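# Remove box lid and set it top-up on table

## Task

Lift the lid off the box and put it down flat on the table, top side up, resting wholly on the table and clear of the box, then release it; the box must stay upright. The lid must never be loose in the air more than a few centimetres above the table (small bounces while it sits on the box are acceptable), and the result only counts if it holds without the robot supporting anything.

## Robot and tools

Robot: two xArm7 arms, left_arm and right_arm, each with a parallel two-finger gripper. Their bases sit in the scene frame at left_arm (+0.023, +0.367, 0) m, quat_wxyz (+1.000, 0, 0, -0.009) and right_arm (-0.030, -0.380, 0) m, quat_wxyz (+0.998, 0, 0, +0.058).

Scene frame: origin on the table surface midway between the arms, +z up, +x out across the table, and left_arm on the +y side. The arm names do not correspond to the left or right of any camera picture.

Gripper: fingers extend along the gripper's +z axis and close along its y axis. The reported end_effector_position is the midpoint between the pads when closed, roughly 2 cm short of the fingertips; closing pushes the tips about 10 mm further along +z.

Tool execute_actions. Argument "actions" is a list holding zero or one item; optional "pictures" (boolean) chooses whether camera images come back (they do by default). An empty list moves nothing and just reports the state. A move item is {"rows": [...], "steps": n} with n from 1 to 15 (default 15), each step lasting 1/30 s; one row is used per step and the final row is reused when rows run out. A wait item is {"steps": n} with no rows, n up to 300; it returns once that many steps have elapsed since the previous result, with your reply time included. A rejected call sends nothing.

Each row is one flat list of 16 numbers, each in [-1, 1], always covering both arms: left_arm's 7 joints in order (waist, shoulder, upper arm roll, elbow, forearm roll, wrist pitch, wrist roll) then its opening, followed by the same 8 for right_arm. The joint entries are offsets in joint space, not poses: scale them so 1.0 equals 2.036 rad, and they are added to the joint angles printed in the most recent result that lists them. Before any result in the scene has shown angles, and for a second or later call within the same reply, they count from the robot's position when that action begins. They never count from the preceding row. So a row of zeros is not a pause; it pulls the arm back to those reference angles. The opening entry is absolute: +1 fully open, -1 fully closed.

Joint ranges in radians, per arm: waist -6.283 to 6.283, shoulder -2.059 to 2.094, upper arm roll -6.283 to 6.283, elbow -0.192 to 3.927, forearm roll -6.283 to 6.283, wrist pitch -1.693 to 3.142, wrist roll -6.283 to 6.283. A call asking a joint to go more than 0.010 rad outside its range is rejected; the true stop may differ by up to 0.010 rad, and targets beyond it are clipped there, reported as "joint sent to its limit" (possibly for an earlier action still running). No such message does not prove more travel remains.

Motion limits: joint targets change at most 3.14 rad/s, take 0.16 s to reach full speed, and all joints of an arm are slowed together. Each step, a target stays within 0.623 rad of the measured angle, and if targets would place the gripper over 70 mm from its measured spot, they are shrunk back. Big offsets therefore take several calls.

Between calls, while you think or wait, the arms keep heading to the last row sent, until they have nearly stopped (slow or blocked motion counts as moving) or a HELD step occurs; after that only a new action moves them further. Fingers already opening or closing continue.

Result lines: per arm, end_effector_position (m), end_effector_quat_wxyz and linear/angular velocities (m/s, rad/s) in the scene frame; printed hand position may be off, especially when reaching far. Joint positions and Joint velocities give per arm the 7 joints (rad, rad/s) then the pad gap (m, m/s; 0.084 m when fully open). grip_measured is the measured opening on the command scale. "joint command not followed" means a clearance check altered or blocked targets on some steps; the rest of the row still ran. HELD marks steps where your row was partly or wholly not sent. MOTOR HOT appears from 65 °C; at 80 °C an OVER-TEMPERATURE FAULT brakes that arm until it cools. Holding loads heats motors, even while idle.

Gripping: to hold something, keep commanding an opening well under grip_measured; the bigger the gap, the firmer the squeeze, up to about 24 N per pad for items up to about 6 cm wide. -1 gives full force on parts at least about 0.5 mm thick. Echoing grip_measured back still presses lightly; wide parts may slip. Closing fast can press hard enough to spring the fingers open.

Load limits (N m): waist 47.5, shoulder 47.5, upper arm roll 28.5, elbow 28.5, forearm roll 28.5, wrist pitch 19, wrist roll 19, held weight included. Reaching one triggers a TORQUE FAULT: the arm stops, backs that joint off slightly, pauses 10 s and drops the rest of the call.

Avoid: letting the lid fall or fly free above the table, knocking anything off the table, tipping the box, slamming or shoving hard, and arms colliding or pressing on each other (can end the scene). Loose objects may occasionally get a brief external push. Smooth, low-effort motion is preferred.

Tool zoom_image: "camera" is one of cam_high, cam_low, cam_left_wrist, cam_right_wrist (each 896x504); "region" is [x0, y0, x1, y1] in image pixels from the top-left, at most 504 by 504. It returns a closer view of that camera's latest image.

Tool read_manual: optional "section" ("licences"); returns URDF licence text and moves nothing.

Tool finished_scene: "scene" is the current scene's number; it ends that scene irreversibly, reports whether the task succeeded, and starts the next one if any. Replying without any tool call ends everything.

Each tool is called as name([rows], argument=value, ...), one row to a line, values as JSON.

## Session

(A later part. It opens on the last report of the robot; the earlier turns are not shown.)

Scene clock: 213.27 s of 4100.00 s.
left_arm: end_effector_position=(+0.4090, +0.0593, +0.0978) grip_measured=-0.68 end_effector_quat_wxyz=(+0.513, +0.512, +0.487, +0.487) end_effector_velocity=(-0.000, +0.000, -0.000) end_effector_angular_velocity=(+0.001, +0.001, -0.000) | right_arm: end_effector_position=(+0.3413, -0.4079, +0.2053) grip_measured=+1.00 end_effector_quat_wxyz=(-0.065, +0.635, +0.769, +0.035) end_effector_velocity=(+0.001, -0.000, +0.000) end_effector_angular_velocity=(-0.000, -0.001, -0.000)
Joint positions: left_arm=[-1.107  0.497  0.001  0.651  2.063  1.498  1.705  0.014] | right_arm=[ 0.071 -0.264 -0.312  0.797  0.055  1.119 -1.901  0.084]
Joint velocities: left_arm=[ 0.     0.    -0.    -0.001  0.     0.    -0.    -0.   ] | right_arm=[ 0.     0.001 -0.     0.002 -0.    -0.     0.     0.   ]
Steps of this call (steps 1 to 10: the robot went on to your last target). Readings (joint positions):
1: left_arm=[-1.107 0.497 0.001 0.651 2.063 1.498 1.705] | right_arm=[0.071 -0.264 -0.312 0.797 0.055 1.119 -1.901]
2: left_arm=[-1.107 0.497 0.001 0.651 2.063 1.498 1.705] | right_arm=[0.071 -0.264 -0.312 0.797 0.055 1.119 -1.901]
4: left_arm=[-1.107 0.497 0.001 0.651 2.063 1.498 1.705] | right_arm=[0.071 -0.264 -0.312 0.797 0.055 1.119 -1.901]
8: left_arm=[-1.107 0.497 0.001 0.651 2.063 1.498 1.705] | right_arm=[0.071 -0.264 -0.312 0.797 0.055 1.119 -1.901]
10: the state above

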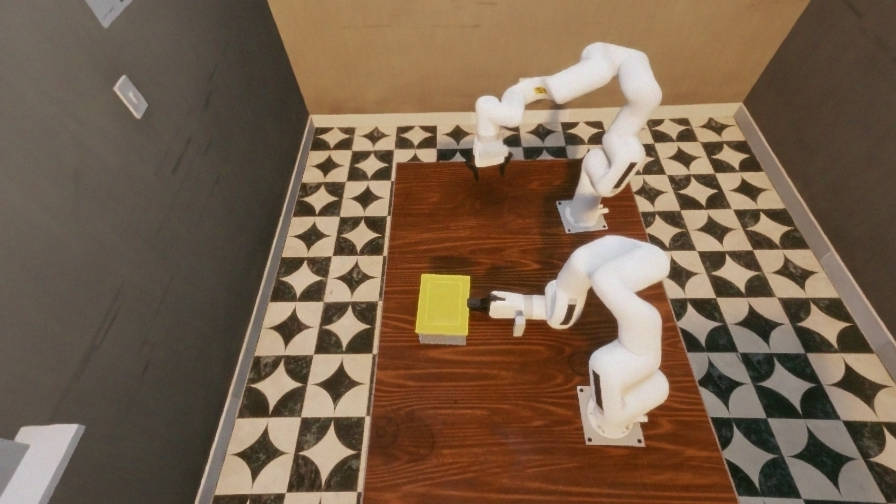

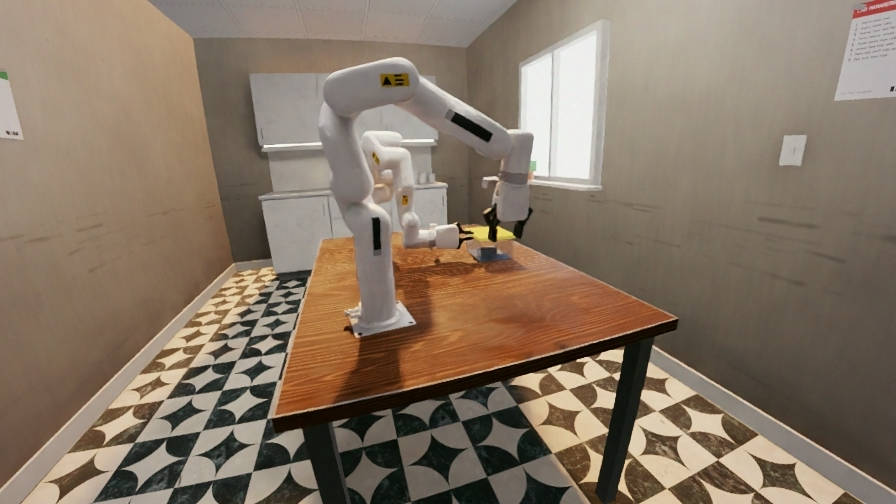

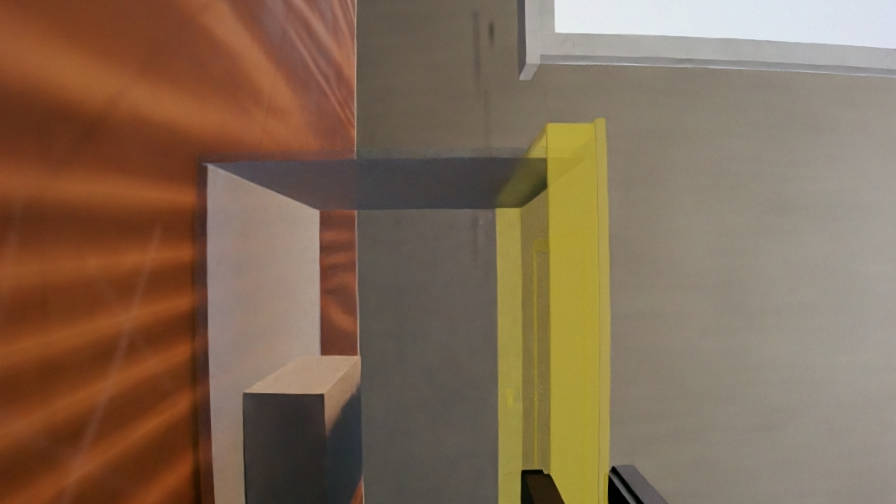

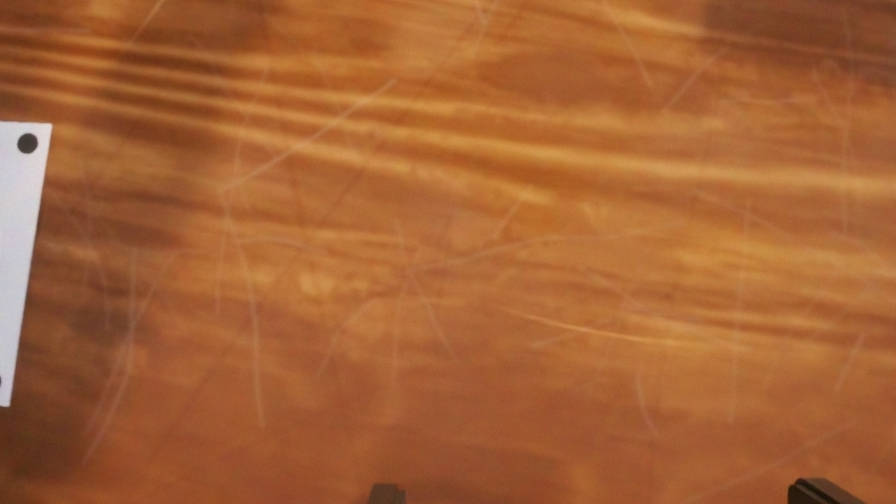

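execute_actions([
  {"rows": [[0.0001,-0.0019,0,-0.0008,0,-0.0005,0.001,-1,0,0,0,0,0,0,0,1],[0.0002,-0.0038,0,-0.0016,0.0001,-0.0011,0.0019,-1,0,0,0,0,0,0,0,1],[0.0004,-0.0057,0,-0.0024,0.0001,-0.0016,0.0029,-1,0,0,0,0,0,0,0,1],[0.0005,-0.0076,0,-0.0032,0.0002,-0.0022,0.0038,-1,0,0,0,0,0,0,0,1],[0.0006,-0.0095,0,-0.004,0.0002,-0.0027,0.0048,-1,0,0,0,0,0,0,0,1],[0.0007,-0.0113,0,-0.0047,0.0003,-0.0032,0.0058,-1,0,0,0,0,0,0,0,1],[0.0008,-0.0132,0,-0.0055,0.0003,-0.0038,0.0067,-1,0,0,0,0,0,0,0,1],[0.001,-0.0151,0,-0.0063,0.0004,-0.0043,0.0077,-1,0,0,0,0,0,0,0,1],[0.0011,-0.017,0,-0.0071,0.0004,-0.0049,0.0086,-1,0,0,0,0,0,0,0,1],[0.0012,-0.0189,0,-0.0079,0.0005,-0.0054,0.0096,-1,0,0,0,0,0,0,0,1]], "steps": 15},
])

Scene clock: 224.93 s of 4100.00 s.
left_arm: end_effector_position=(+0.4089, +0.0597, +0.1079) grip_measured=-0.68 end_effector_quat_wxyz=(+0.513, +0.512, +0.487, +0.487) end_effector_velocity=(+0.000, -0.002, +0.007) end_effector_angular_velocity=(-0.004, -0.006, -0.002) | right_arm: end_effector_position=(+0.3413, -0.4079, +0.2053) grip_measured=+1.00 end_effector_quat_wxyz=(-0.065, +0.635, +0.769, +0.035) end_effector_velocity=(+0.000, +0.000, +0.000) end_effector_angular_velocity=(-0.000, -0.001, +0.001)
Joint positions: left_arm=[-1.105  0.459  0.001  0.636  2.064  1.488  1.724  0.014] | right_arm=[ 0.071 -0.264 -0.312  0.797  0.055  1.119 -1.901  0.084]
Joint velocities: left_arm=[ 0.001 -0.018 -0.001 -0.004  0.002 -0.001  0.009  0.   ] | right_arm=[ 0.     0.     0.     0.001  0.    -0.    -0.    -0.   ]
Steps of this call (steps 1 to 15: the robot went on to your last target; steps 16 to 90: nothing new was sent; then 8.17 s passed at rest; steps 91 to 105: all 15 steps of this action). Readings (joint positions):
91: left_arm=[-1.107 0.497 0.001 0.651 2.063 1.498 1.705] | right_arm=[0.071 -0.264 -0.312 0.797 0.055 1.119 -1.901]
92: left_arm=[-1.107 0.497 0.001 0.651 2.063 1.498 1.705] | right_arm=[0.071 -0.264 -0.312 0.797 0.055 1.119 -1.901]
94: left_arm=[-1.107 0.492 0.001 0.649 2.063 1.497 1.708] | right_arm=[0.071 -0.264 -0.312 0.797 0.055 1.119 -1.901]
98: left_arm=[-1.106 0.479 0.000 0.643 2.064 1.491 1.715] | right_arm=[0.071 -0.264 -0.312 0.797 0.055 1.119 -1.901]
105: the state above

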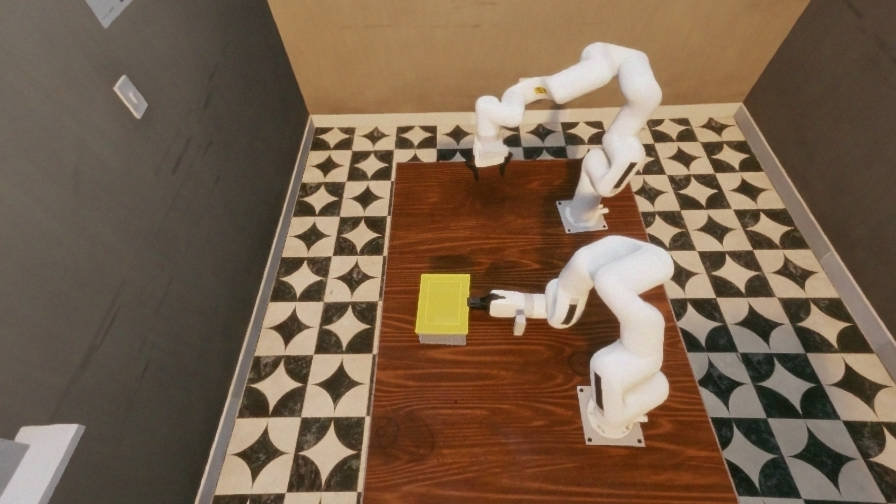

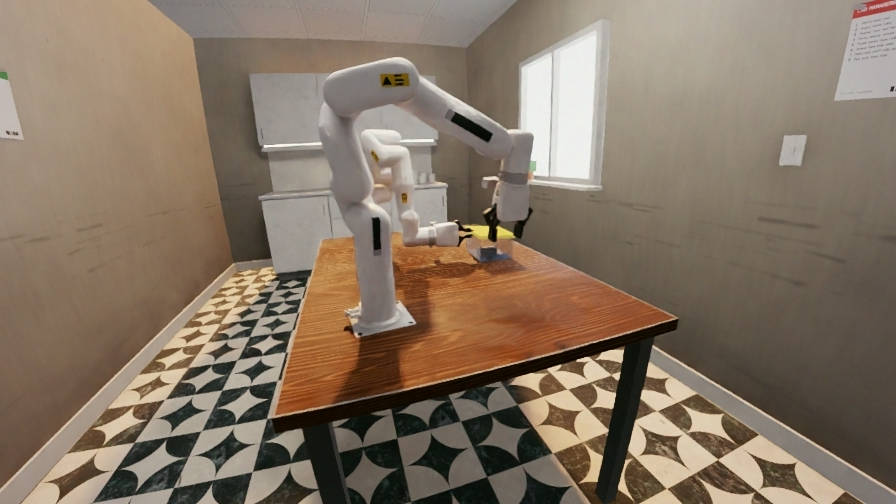

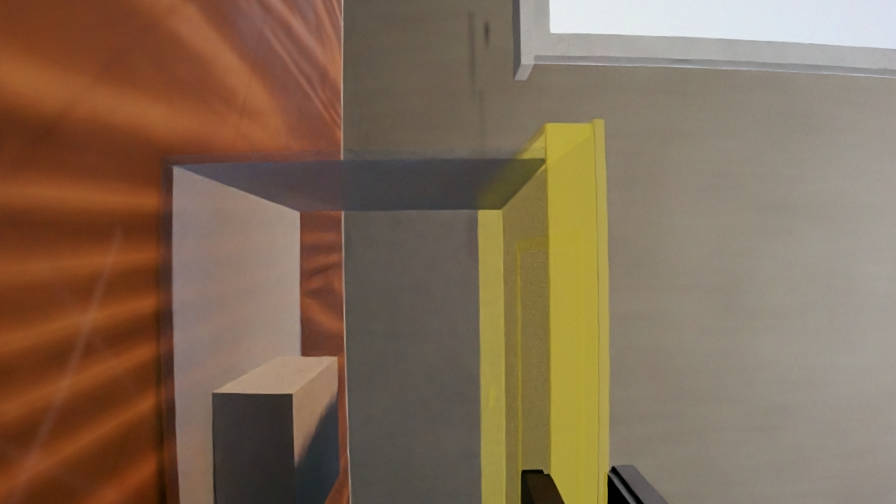

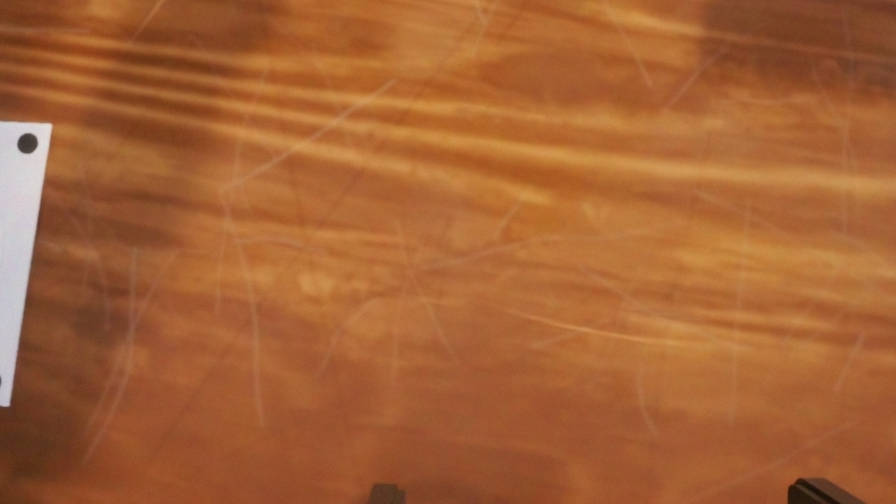

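execute_actions([
  {"rows": [[0.001,-0.004,0,-0.0013,0.0003,-0.0045,0.0023,-1,0,0,0,0,0,0,0,1],[0.00216,-0.00896,0,-0.00287,0.0006,-0.01,0.0052,-1,0,0,0,0,0,0,0,1],[0.0044,-0.01778,0,-0.0055,0.00105,-0.0201,0.01055,-1,0,0,0,0,0,0,0,1],[0.0067,-0.02644,0,-0.00784,0.0013,-0.0303,0.0161,-1,0,0,0,0,0,0,0,1],[0.0091,-0.0349,0,-0.0099,0.0014,-0.0406,0.0218,-1,0,0,0,0,0,0,0,1],[0.0116,-0.0433,0,-0.0118,0.00125,-0.051,0.0276,-1,0,0,0,0,0,0,0,1],[0.0142,-0.0515,0,-0.0134,0.00095,-0.0614,0.0336,-1,0,0,0,0,0,0,0,1],[0.0168,-0.0596,0,-0.0147,0.0005,-0.072,0.0398,-1,0,0,0,0,0,0,0,1],[0.0195,-0.0675,0,-0.0157,-0.0002,-0.0827,0.0462,-1,0,0,0,0,0,0,0,1],[0.0223,-0.0752,0,-0.0166,-0.0011,-0.0934,0.0527,-1,0,0,0,0,0,0,0,1],[0.0241,-0.0798,0,-0.0169,-0.0017,-0.1,0.0567,-1,0,0,0,0,0,0,0,1],[0.02525,-0.0828,0,-0.0171,-0.0021,-0.1043,0.0594,-1,0,0,0,0,0,0,0,1]], "steps": 15},
], pictures=false)

execute_actions([
  {"steps": 8},
])

zoom_image(camera="cam_low", region=[440, 205, 520, 265])

Scene clock: 287.83 s of 4100.00 s.
left_arm: end_effector_position=(+0.4105, +0.0596, +0.1235) grip_measured=-0.68 end_effector_quat_wxyz=(+0.479, +0.543, +0.519, +0.454) end_effector_velocity=(+0.002, -0.002, +0.015) end_effector_angular_velocity=(+0.008, +0.143, -0.001) | right_arm: end_effector_position=(+0.3413, -0.4079, +0.2053) grip_measured=+1.00 end_effector_quat_wxyz=(-0.065, +0.635, +0.769, +0.035) end_effector_velocity=(-0.000, +0.000, -0.001) end_effector_angular_velocity=(+0.000, +0.001, -0.000)
Joint positions: left_arm=[-1.056  0.298  0.001  0.603  2.061  1.29   1.837  0.014] | right_arm=[ 0.071 -0.264 -0.312  0.797  0.055  1.119 -1.901  0.084]
Joint velocities: left_arm=[ 0.058 -0.158  0.    -0.016 -0.017 -0.22   0.134  0.   ] | right_arm=[ 0.     0.    -0.    -0.001  0.    -0.    -0.     0.   ]
Steps of this call (steps 1 to 15: the robot went on to your last target; steps 16 to 90: nothing new was sent; then 59.40 s passed at rest; steps 91 to 105: all 15 steps of this action). Readings (joint positions):
91: left_arm=[-1.105 0.459 0.001 0.635 2.064 1.487 1.725] | right_arm=[0.071 -0.264 -0.312 0.797 0.055 1.119 -1.901]
92: left_arm=[-1.104 0.458 0.001 0.635 2.064 1.485 1.725] | right_arm=[0.071 -0.264 -0.312 0.797 0.055 1.119 -1.901]
94: left_arm=[-1.102 0.447 0.001 0.631 2.065 1.473 1.732] | right_arm=[0.071 -0.264 -0.312 0.797 0.055 1.119 -1.901]
98: left_arm=[-1.088 0.395 0.001 0.618 2.066 1.412 1.765] | right_arm=[0.071 -0.264 -0.312 0.797 0.055 1.119 -1.901]
105: the state above

Scene clock: 288.10 s of 4100.00 s.
left_arm: end_effector_position=(+0.4100, +0.0602, +0.1224) grip_measured=-0.68 end_effector_quat_wxyz=(+0.475, +0.546, +0.521, +0.452) end_effector_velocity=(-0.001, +0.001, -0.001) end_effector_angular_velocity=(+0.001, +0.005, +0.000) | right_arm: end_effector_position=(+0.3413, -0.4079, +0.2053) grip_measured=+1.00 end_effector_quat_wxyz=(-0.065, +0.635, +0.769, +0.035) end_effector_velocity=(-0.000, +0.000, -0.000) end_effector_angular_velocity=(+0.000, +0.000, +0.000)
Joint positions: left_arm=[-1.053  0.292  0.001  0.601  2.06   1.276  1.844  0.014] | right_arm=[ 0.071 -0.264 -0.312  0.797  0.055  1.119 -1.901  0.084]
Joint velocities: left_arm=[ 0.001 -0.002  0.    -0.003  0.    -0.004 -0.     0.   ] | right_arm=[-0.    -0.001  0.    -0.001  0.    -0.     0.    -0.   ]
Steps of this call (steps 1 to 8: the robot went on to your last target). Readings (joint positions):
1: left_arm=[-1.055 0.294 0.001 0.603 2.060 1.284 1.840] | right_arm=[0.071 -0.264 -0.312 0.797 0.055 1.119 -1.901]
2: left_arm=[-1.054 0.292 0.001 0.602 2.060 1.281 1.842] | right_arm=[0.071 -0.264 -0.312 0.797 0.055 1.119 -1.901]
4: left_arm=[-1.054 0.292 0.001 0.601 2.060 1.278 1.844] | right_arm=[0.071 -0.264 -0.312 0.797 0.055 1.119 -1.901]
8: the state above

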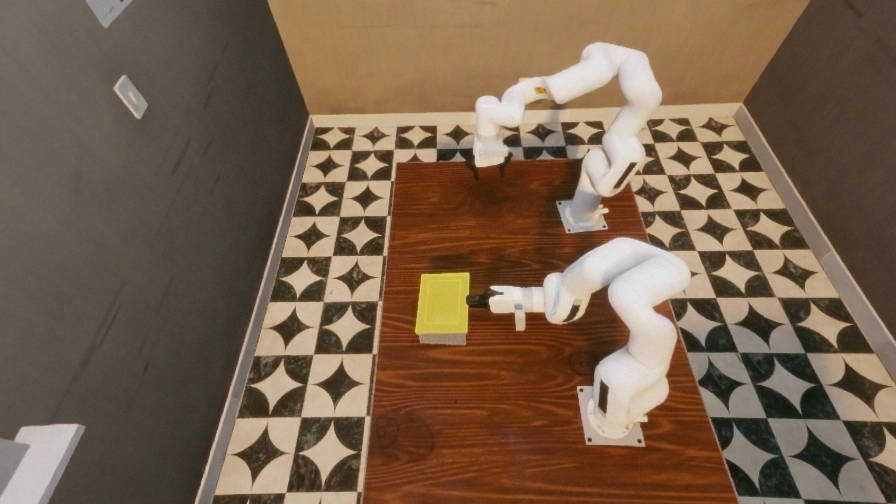

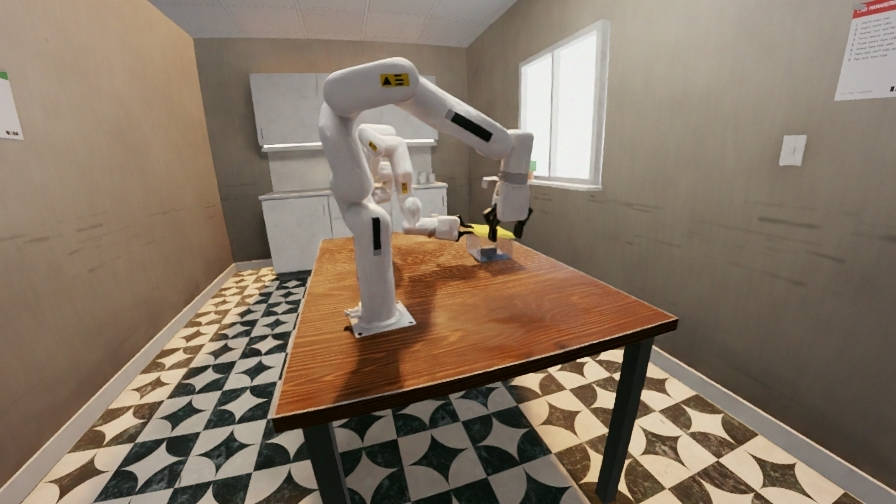

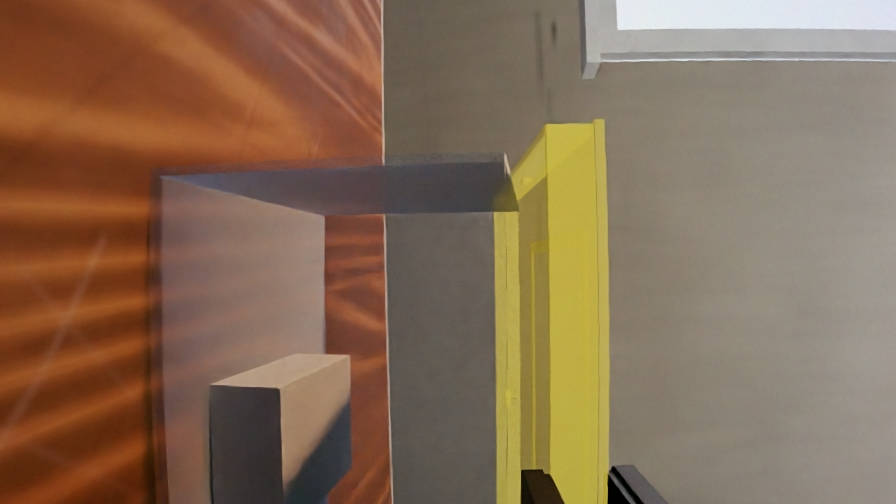

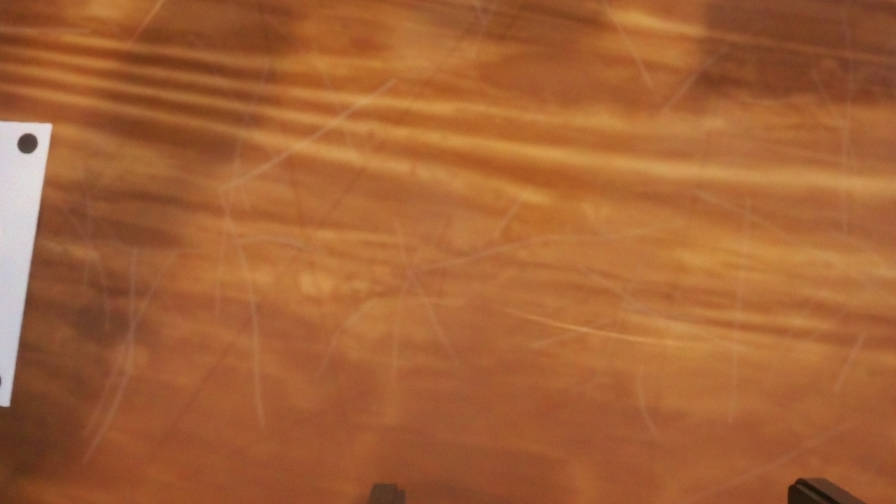

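Region (440, 205, 520, 265) of cam_low's 896x504 image, scaled by 6.300, with more detail than that image has; it fills the top 378 rows of this view, and the rest is white.

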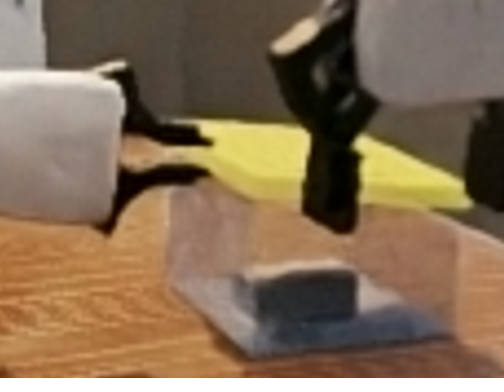

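execute_actions([
  {"rows": [[0.0014,0.0005,0,0.0009,0.0012,-0.0005,0.0001,-1,0,0,0,0,0,0,0,1],[0.0028,0.001,0,0.0018,0.0025,-0.0011,0.0003,-1,0,0,0,0,0,0,0,1],[0.0041,0.0015,0,0.0027,0.0037,-0.0016,0.0004,-1,0,0,0,0,0,0,0,1],[0.0041,0.0015,0,0.0027,0.0037,-0.0016,0.0004,-1,0,0,0,0,0,0,0,1],[0.0042,-0.0003,0,0.0022,0.0035,-0.0023,0.0016,-1,0,0,0,0,0,0,0,1],[0.0044,-0.002,0,0.0018,0.0033,-0.0029,0.0028,-1,0,0,0,0,0,0,0,1],[0.0045,-0.0038,0,0.0013,0.0031,-0.0036,0.0039,-1,0,0,0,0,0,0,0,1],[0.0047,-0.0055,0,0.0008,0.0029,-0.0042,0.0051,-1,0,0,0,0,0,0,0,1],[0.0048,-0.0073,0,0.0004,0.0027,-0.0049,0.0063,-1,0,0,0,0,0,0,0,1],[0.0049,-0.009,0,-0.0001,0.0025,-0.0055,0.0075,-1,0,0,0,0,0,0,0,1],[0.0051,-0.0108,0,-0.0005,0.0023,-0.0062,0.0086,-1,0,0,0,0,0,0,0,1],[0.0052,-0.0125,0,-0.001,0.0021,-0.0068,0.0098,-1,0,0,0,0,0,0,0,1]], "steps": 15},
], pictures=false)

execute_actions([
  {"steps": 10},
])

Scene clock: 314.50 s of 4100.00 s.
left_arm: end_effector_position=(+0.4128, +0.0600, +0.1296) grip_measured=-0.68 end_effector_quat_wxyz=(+0.475, +0.546, +0.521, +0.452) end_effector_velocity=(+0.002, -0.001, +0.016) end_effector_angular_velocity=(-0.004, -0.008, +0.002) | right_arm: end_effector_position=(+0.3413, -0.4079, +0.2053) grip_measured=+1.00 end_effector_quat_wxyz=(-0.065, +0.635, +0.769, +0.035) end_effector_velocity=(+0.000, -0.000, +0.000) end_effector_angular_velocity=(-0.000, -0.001, -0.000)
Joint positions: left_arm=[-1.043  0.269  0.001  0.599  2.064  1.263  1.862  0.014] | right_arm=[ 0.071 -0.264 -0.312  0.797  0.055  1.119 -1.901  0.084]
Joint velocities: left_arm=[ 0.004 -0.048  0.002 -0.008 -0.004 -0.013  0.032  0.   ] | right_arm=[-0.     0.     0.     0.001  0.    -0.001  0.     0.   ]
Steps of this call (steps 1 to 30: the robot went on to your last target; steps 31 to 90: nothing new was sent; then 22.90 s passed at rest; steps 91 to 105: all 15 steps of this action). Readings (joint positions):
91: left_arm=[-1.053 0.291 0.001 0.601 2.060 1.276 1.845] | right_arm=[0.071 -0.264 -0.312 0.797 0.055 1.119 -1.901]
92: left_arm=[-1.053 0.291 0.001 0.601 2.060 1.275 1.845] | right_arm=[0.071 -0.264 -0.312 0.797 0.055 1.119 -1.901]
94: left_arm=[-1.050 0.293 -0.000 0.603 2.063 1.274 1.845] | right_arm=[0.071 -0.264 -0.312 0.797 0.055 1.119 -1.901]
98: left_arm=[-1.046 0.290 0.001 0.604 2.066 1.271 1.849] | right_arm=[0.071 -0.264 -0.312 0.797 0.055 1.119 -1.901]
105: the state above

Scene clock: 314.83 s of 4100.00 s.
left_arm: end_effector_position=(+0.4129, +0.0601, +0.1304) grip_measured=-0.68 end_effector_quat_wxyz=(+0.475, +0.546, +0.521, +0.452) end_effector_velocity=(-0.000, -0.000, +0.000) end_effector_angular_velocity=(-0.000, -0.000, -0.000) | right_arm: end_effector_position=(+0.3413, -0.4079, +0.2053) grip_measured=+1.00 end_effector_quat_wxyz=(-0.065, +0.635, +0.769, +0.035) end_effector_velocity=(+0.000, -0.000, +0.001) end_effector_angular_velocity=(+0.000, -0.001, -0.001)
Joint positions: left_arm=[-1.043  0.266  0.001  0.599  2.064  1.262  1.864  0.014] | right_arm=[ 0.071 -0.264 -0.312  0.797  0.055  1.119 -1.901  0.084]
Joint velocities: left_arm=[-0.    -0.001 -0.    -0.     0.     0.    -0.    -0.   ] | right_arm=[-0.     0.    -0.     0.001  0.     0.     0.    -0.   ]
Steps of this call (steps 1 to 10: the robot went on to your last target). Readings (joint positions):
1: left_arm=[-1.043 0.267 0.001 0.599 2.064 1.263 1.863] | right_arm=[0.071 -0.264 -0.312 0.797 0.055 1.119 -1.901]
2: left_arm=[-1.043 0.267 0.001 0.599 2.064 1.262 1.864] | right_arm=[0.071 -0.264 -0.312 0.797 0.055 1.119 -1.901]
4: left_arm=[-1.043 0.266 0.001 0.599 2.064 1.262 1.864] | right_arm=[0.071 -0.264 -0.312 0.797 0.055 1.119 -1.901]
8: left_arm=[-1.043 0.266 0.001 0.599 2.064 1.262 1.864] | right_arm=[0.071 -0.264 -0.312 0.797 0.055 1.119 -1.901]
10: the state above

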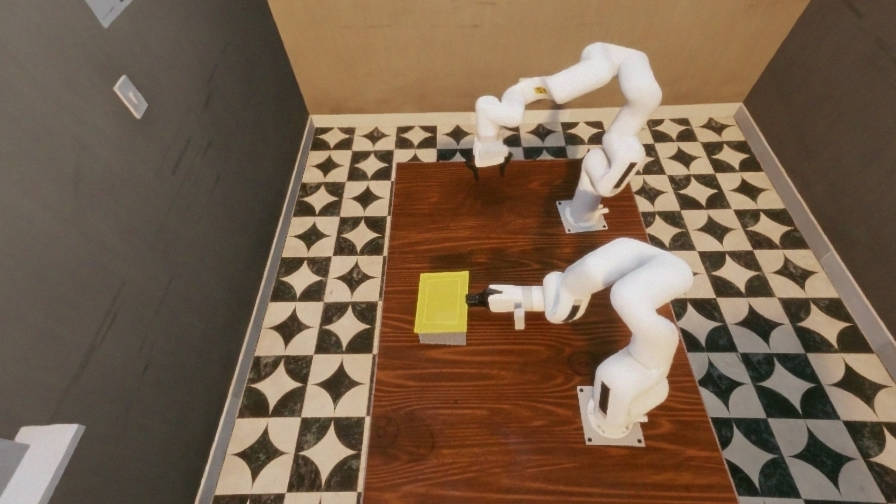

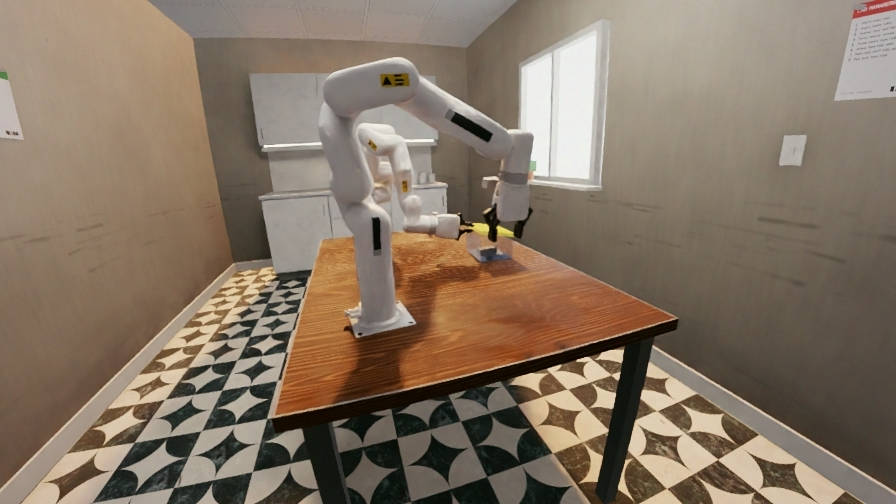

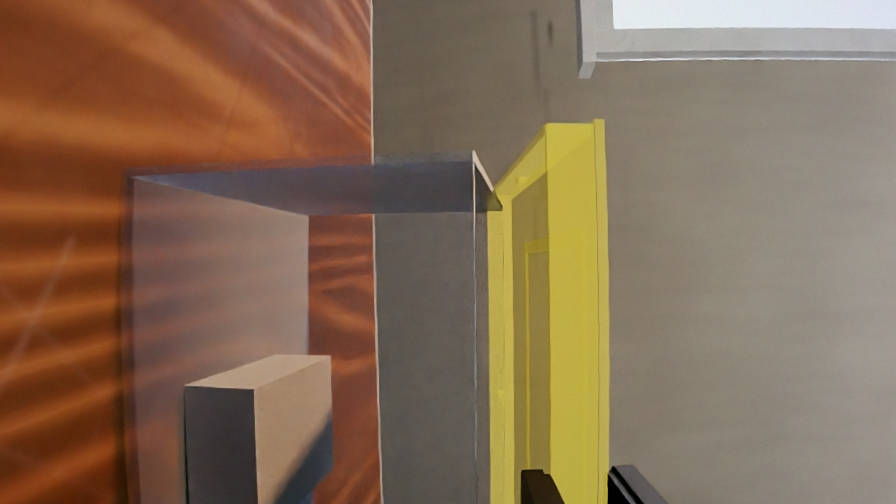

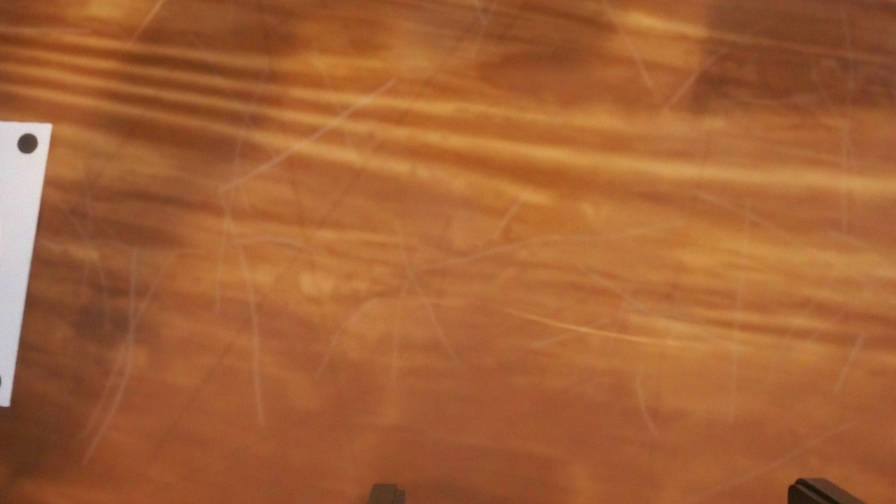

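execute_actions([
  {"steps": 90},
])

Scene clock: 317.83 s of 4100.00 s.
left_arm: end_effector_position=(+0.4130, +0.0601, +0.1305) grip_measured=-0.68 end_effector_quat_wxyz=(+0.475, +0.546, +0.521, +0.452) end_effector_velocity=(+0.000, +0.000, +0.001) end_effector_angular_velocity=(-0.001, -0.001, +0.001) | right_arm: end_effector_position=(+0.3413, -0.4079, +0.2053) grip_measured=+1.00 end_effector_quat_wxyz=(-0.065, +0.635, +0.769, +0.035) end_effector_velocity=(+0.000, -0.000, +0.000) end_effector_angular_velocity=(-0.000, -0.001, +0.000)
Joint positions: left_arm=[-1.043  0.266  0.001  0.599  2.064  1.262  1.864  0.014] | right_arm=[ 0.071 -0.264 -0.312  0.797  0.055  1.119 -1.901  0.084]
Joint velocities: left_arm=[ 0.    -0.001 -0.    -0.    -0.     0.001 -0.     0.   ] | right_arm=[-0. -0.  0.  0. -0. -0.  0. -0.]
Steps of this call (steps 1 to 15: the robot went on to your last target; steps 16 to 90: nothing new was sent). Readings (joint positions):
1: left_arm=[-1.043 0.266 0.001 0.599 2.064 1.262 1.864] | right_arm=[0.071 -0.264 -0.312 0.797 0.055 1.119 -1.901]
2: left_arm=[-1.043 0.266 0.001 0.599 2.064 1.262 1.864] | right_arm=[0.071 -0.264 -0.312 0.797 0.055 1.119 -1.901]
4: left_arm=[-1.043 0.266 0.001 0.599 2.064 1.262 1.864] | right_arm=[0.071 -0.264 -0.312 0.797 0.055 1.119 -1.901]
8: left_arm=[-1.043 0.266 0.001 0.599 2.064 1.262 1.864] | right_arm=[0.071 -0.264 -0.312 0.797 0.055 1.119 -1.901]
90: the state above
All arms were judged still, so your last target was given up. Only a new action makes them travel on or press farther. Fingers that are still opening or closing keep moving.

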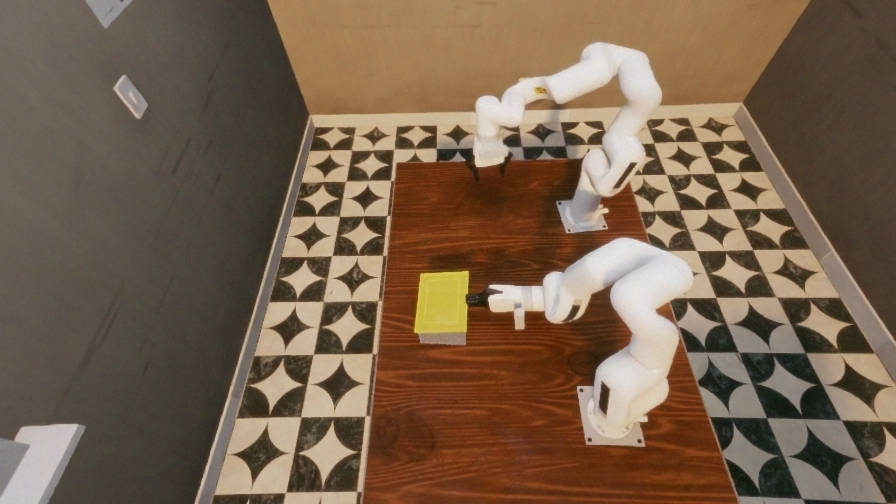

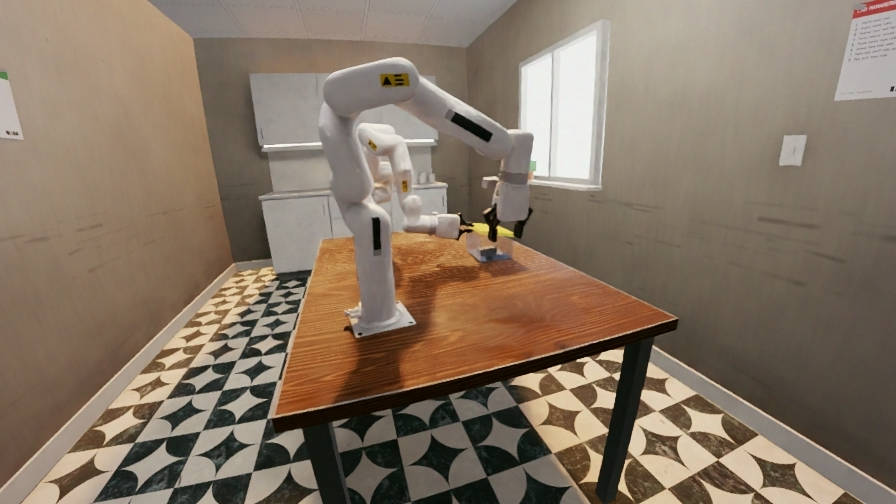

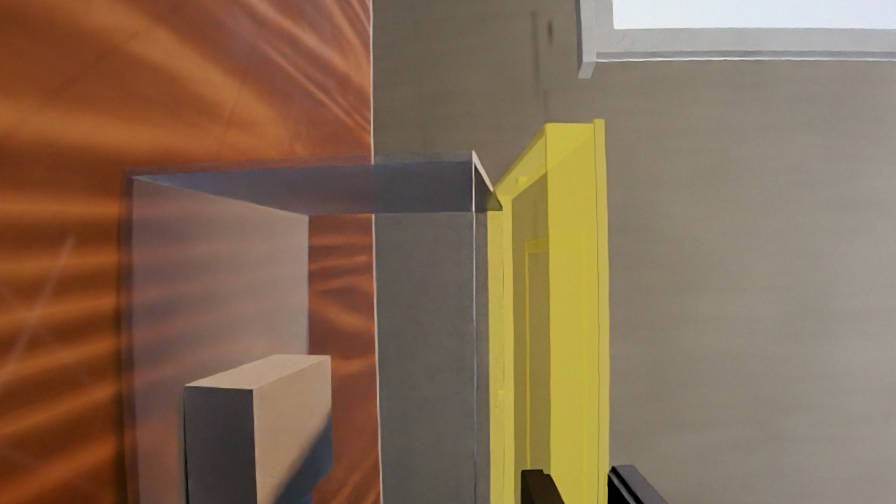

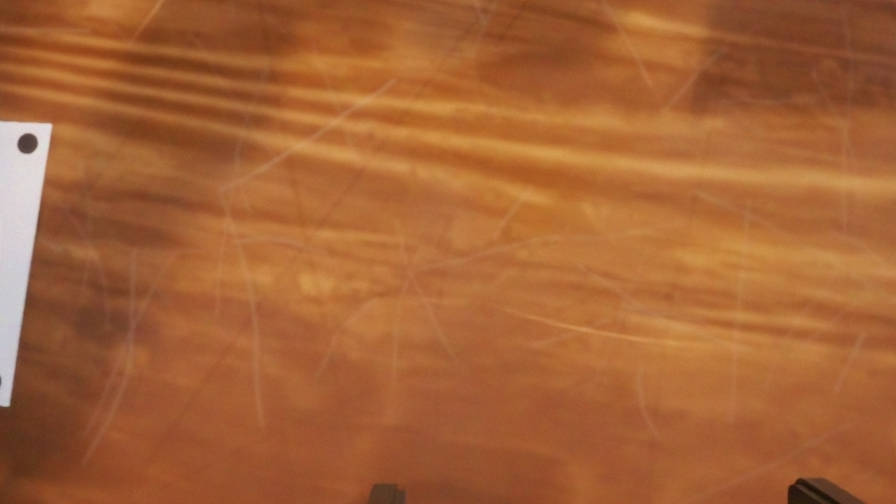

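execute_actions([
  {"rows": [[0.0001,-0.001,0,-0.0003,-0.0001,-0.0004,0.0007,-1,0,0,0,0,0,0,0,1],[0.0003,-0.0032,0,-0.0008,-0.0004,-0.0012,0.0021,-1,0,0,0,0,0,0,0,1],[0.0005,-0.0063,0,-0.0015,-0.0007,-0.0023,0.0042,-1,0,0,0,0,0,0,0,1],[0.0008,-0.0102,0,-0.0025,-0.0012,-0.0038,0.0068,-1,0,0,0,0,0,0,0,1],[0.0012,-0.0144,0,-0.0035,-0.0017,-0.0053,0.0096,-1,0,0,0,0,0,0,0,1],[0.0015,-0.0186,0,-0.0045,-0.0022,-0.0069,0.0125,-1,0,0,0,0,0,0,0,1],[0.0019,-0.0228,0,-0.0055,-0.0027,-0.0085,0.0153,-1,0,0,0,0,0,0,0,1],[0.0022,-0.0266,0,-0.0065,-0.0031,-0.0099,0.0179,-1,0,0,0,0,0,0,0,1],[0.0025,-0.0301,0,-0.0073,-0.0035,-0.0112,0.0202,-1,0,0,0,0,0,0,0,1],[0.0027,-0.0326,0,-0.0079,-0.0038,-0.0121,0.0219,-1,0,0,0,0,0,0,0,1],[0.0028,-0.0343,0,-0.0083,-0.004,-0.0127,0.023,-1,0,0,0,0,0,0,0,1],[0.0029,-0.035,0,-0.0085,-0.0041,-0.013,0.0235,-1,0,0,0,0,0,0,0,1]], "steps": 15},
], pictures=false)

execute_actions([
  {"steps": 6},
])

Scene clock: 355.47 s of 4100.00 s.
left_arm: end_effector_position=(+0.4130, +0.0601, +0.1504) grip_measured=-0.68 end_effector_quat_wxyz=(+0.477, +0.546, +0.521, +0.452) end_effector_velocity=(-0.001, +0.002, +0.010) end_effector_angular_velocity=(+0.007, +0.005, -0.001) | right_arm: end_effector_position=(+0.3413, -0.4079, +0.2053) grip_measured=+1.00 end_effector_quat_wxyz=(-0.065, +0.635, +0.769, +0.035) end_effector_velocity=(-0.000, +0.000, -0.000) end_effector_angular_velocity=(+0.000, +0.001, +0.000)
Joint positions: left_arm=[-1.037  0.197  0.001  0.583  2.056  1.237  1.91   0.014] | right_arm=[ 0.071 -0.264 -0.312  0.797  0.055  1.119 -1.901  0.084]
Joint velocities: left_arm=[ 0.004 -0.043  0.    -0.015 -0.006 -0.019  0.033 -0.   ] | right_arm=[ 0. -0.  0. -0. -0.  0.  0.  0.]
Steps of this call (steps 1 to 90: nothing new was sent; then 34.13 s passed at rest; steps 91 to 105: all 15 steps of this action). Readings (joint positions):
91: left_arm=[-1.043 0.266 0.001 0.599 2.064 1.262 1.864] | right_arm=[0.071 -0.264 -0.312 0.797 0.055 1.119 -1.901]
92: left_arm=[-1.043 0.266 0.001 0.599 2.064 1.262 1.865] | right_arm=[0.071 -0.264 -0.312 0.797 0.055 1.119 -1.901]
94: left_arm=[-1.042 0.262 0.001 0.597 2.063 1.260 1.868] | right_arm=[0.071 -0.264 -0.312 0.797 0.055 1.119 -1.901]
98: left_arm=[-1.040 0.237 0.001 0.592 2.061 1.252 1.884] | right_arm=[0.071 -0.264 -0.312 0.797 0.055 1.119 -1.901]
105: the state above

Scene clock: 355.67 s of 4100.00 s.
left_arm: end_effector_position=(+0.4128, +0.0604, +0.1505) grip_measured=-0.68 end_effector_quat_wxyz=(+0.476, +0.546, +0.520, +0.452) end_effector_velocity=(-0.001, +0.000, -0.000) end_effector_angular_velocity=(+0.003, +0.001, -0.002) | right_arm: end_effector_position=(+0.3413, -0.4079, +0.2053) grip_measured=+1.00 end_effector_quat_wxyz=(-0.065, +0.635, +0.769, +0.035) end_effector_velocity=(-0.000, -0.000, -0.001) end_effector_angular_velocity=(-0.000, +0.001, -0.000)
Joint positions: left_arm=[-1.037  0.195  0.001  0.581  2.056  1.236  1.912  0.014] | right_arm=[ 0.071 -0.264 -0.312  0.797  0.055  1.119 -1.901  0.084]
Joint velocities: left_arm=[-0.    -0.002 -0.    -0.002  0.001 -0.001  0.003 -0.   ] | right_arm=[-0.     0.001 -0.    -0.001  0.    -0.    -0.    -0.   ]
Steps of this call (steps 1 to 6: the robot went on to your last target). Readings (joint positions):
1: left_arm=[-1.037 0.196 0.001 0.582 2.056 1.237 1.911] | right_arm=[0.071 -0.264 -0.312 0.797 0.055 1.119 -1.901]
2: left_arm=[-1.037 0.196 0.001 0.582 2.056 1.236 1.912] | right_arm=[0.071 -0.264 -0.312 0.797 0.055 1.119 -1.901]
4: left_arm=[-1.037 0.195 0.001 0.582 2.056 1.236 1.912] | right_arm=[0.071 -0.264 -0.312 0.797 0.055 1.119 -1.901]
6: the state above

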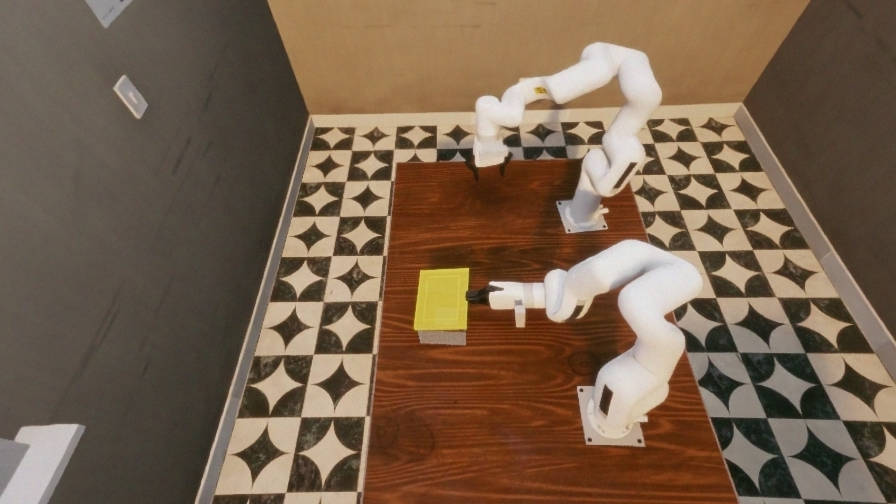

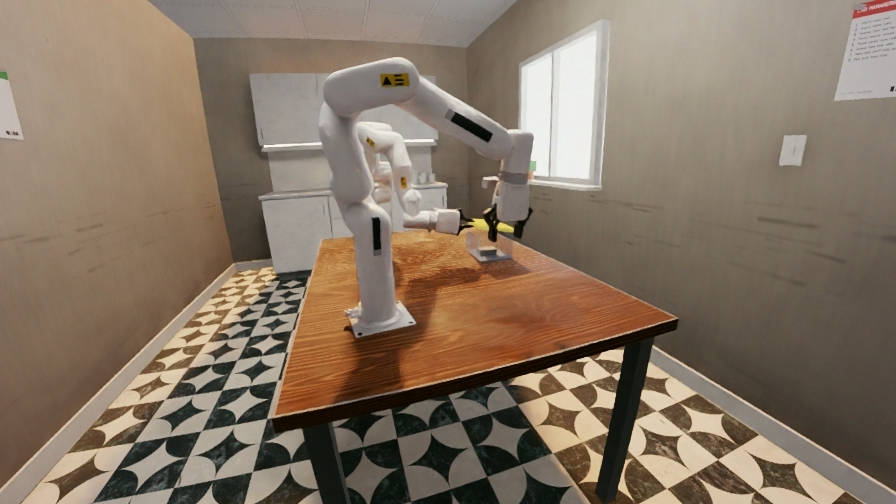

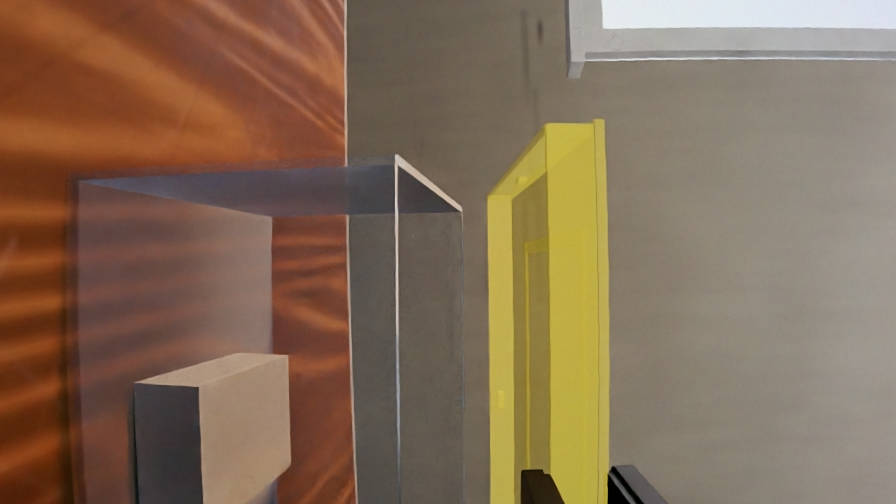

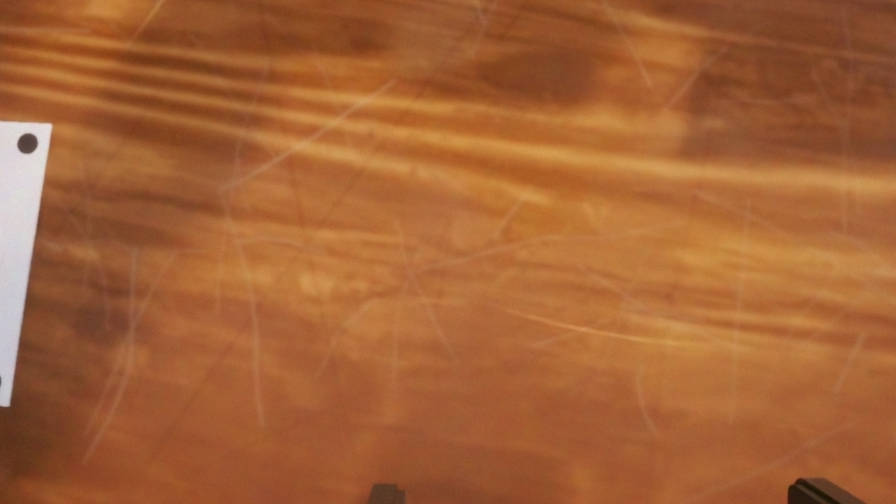

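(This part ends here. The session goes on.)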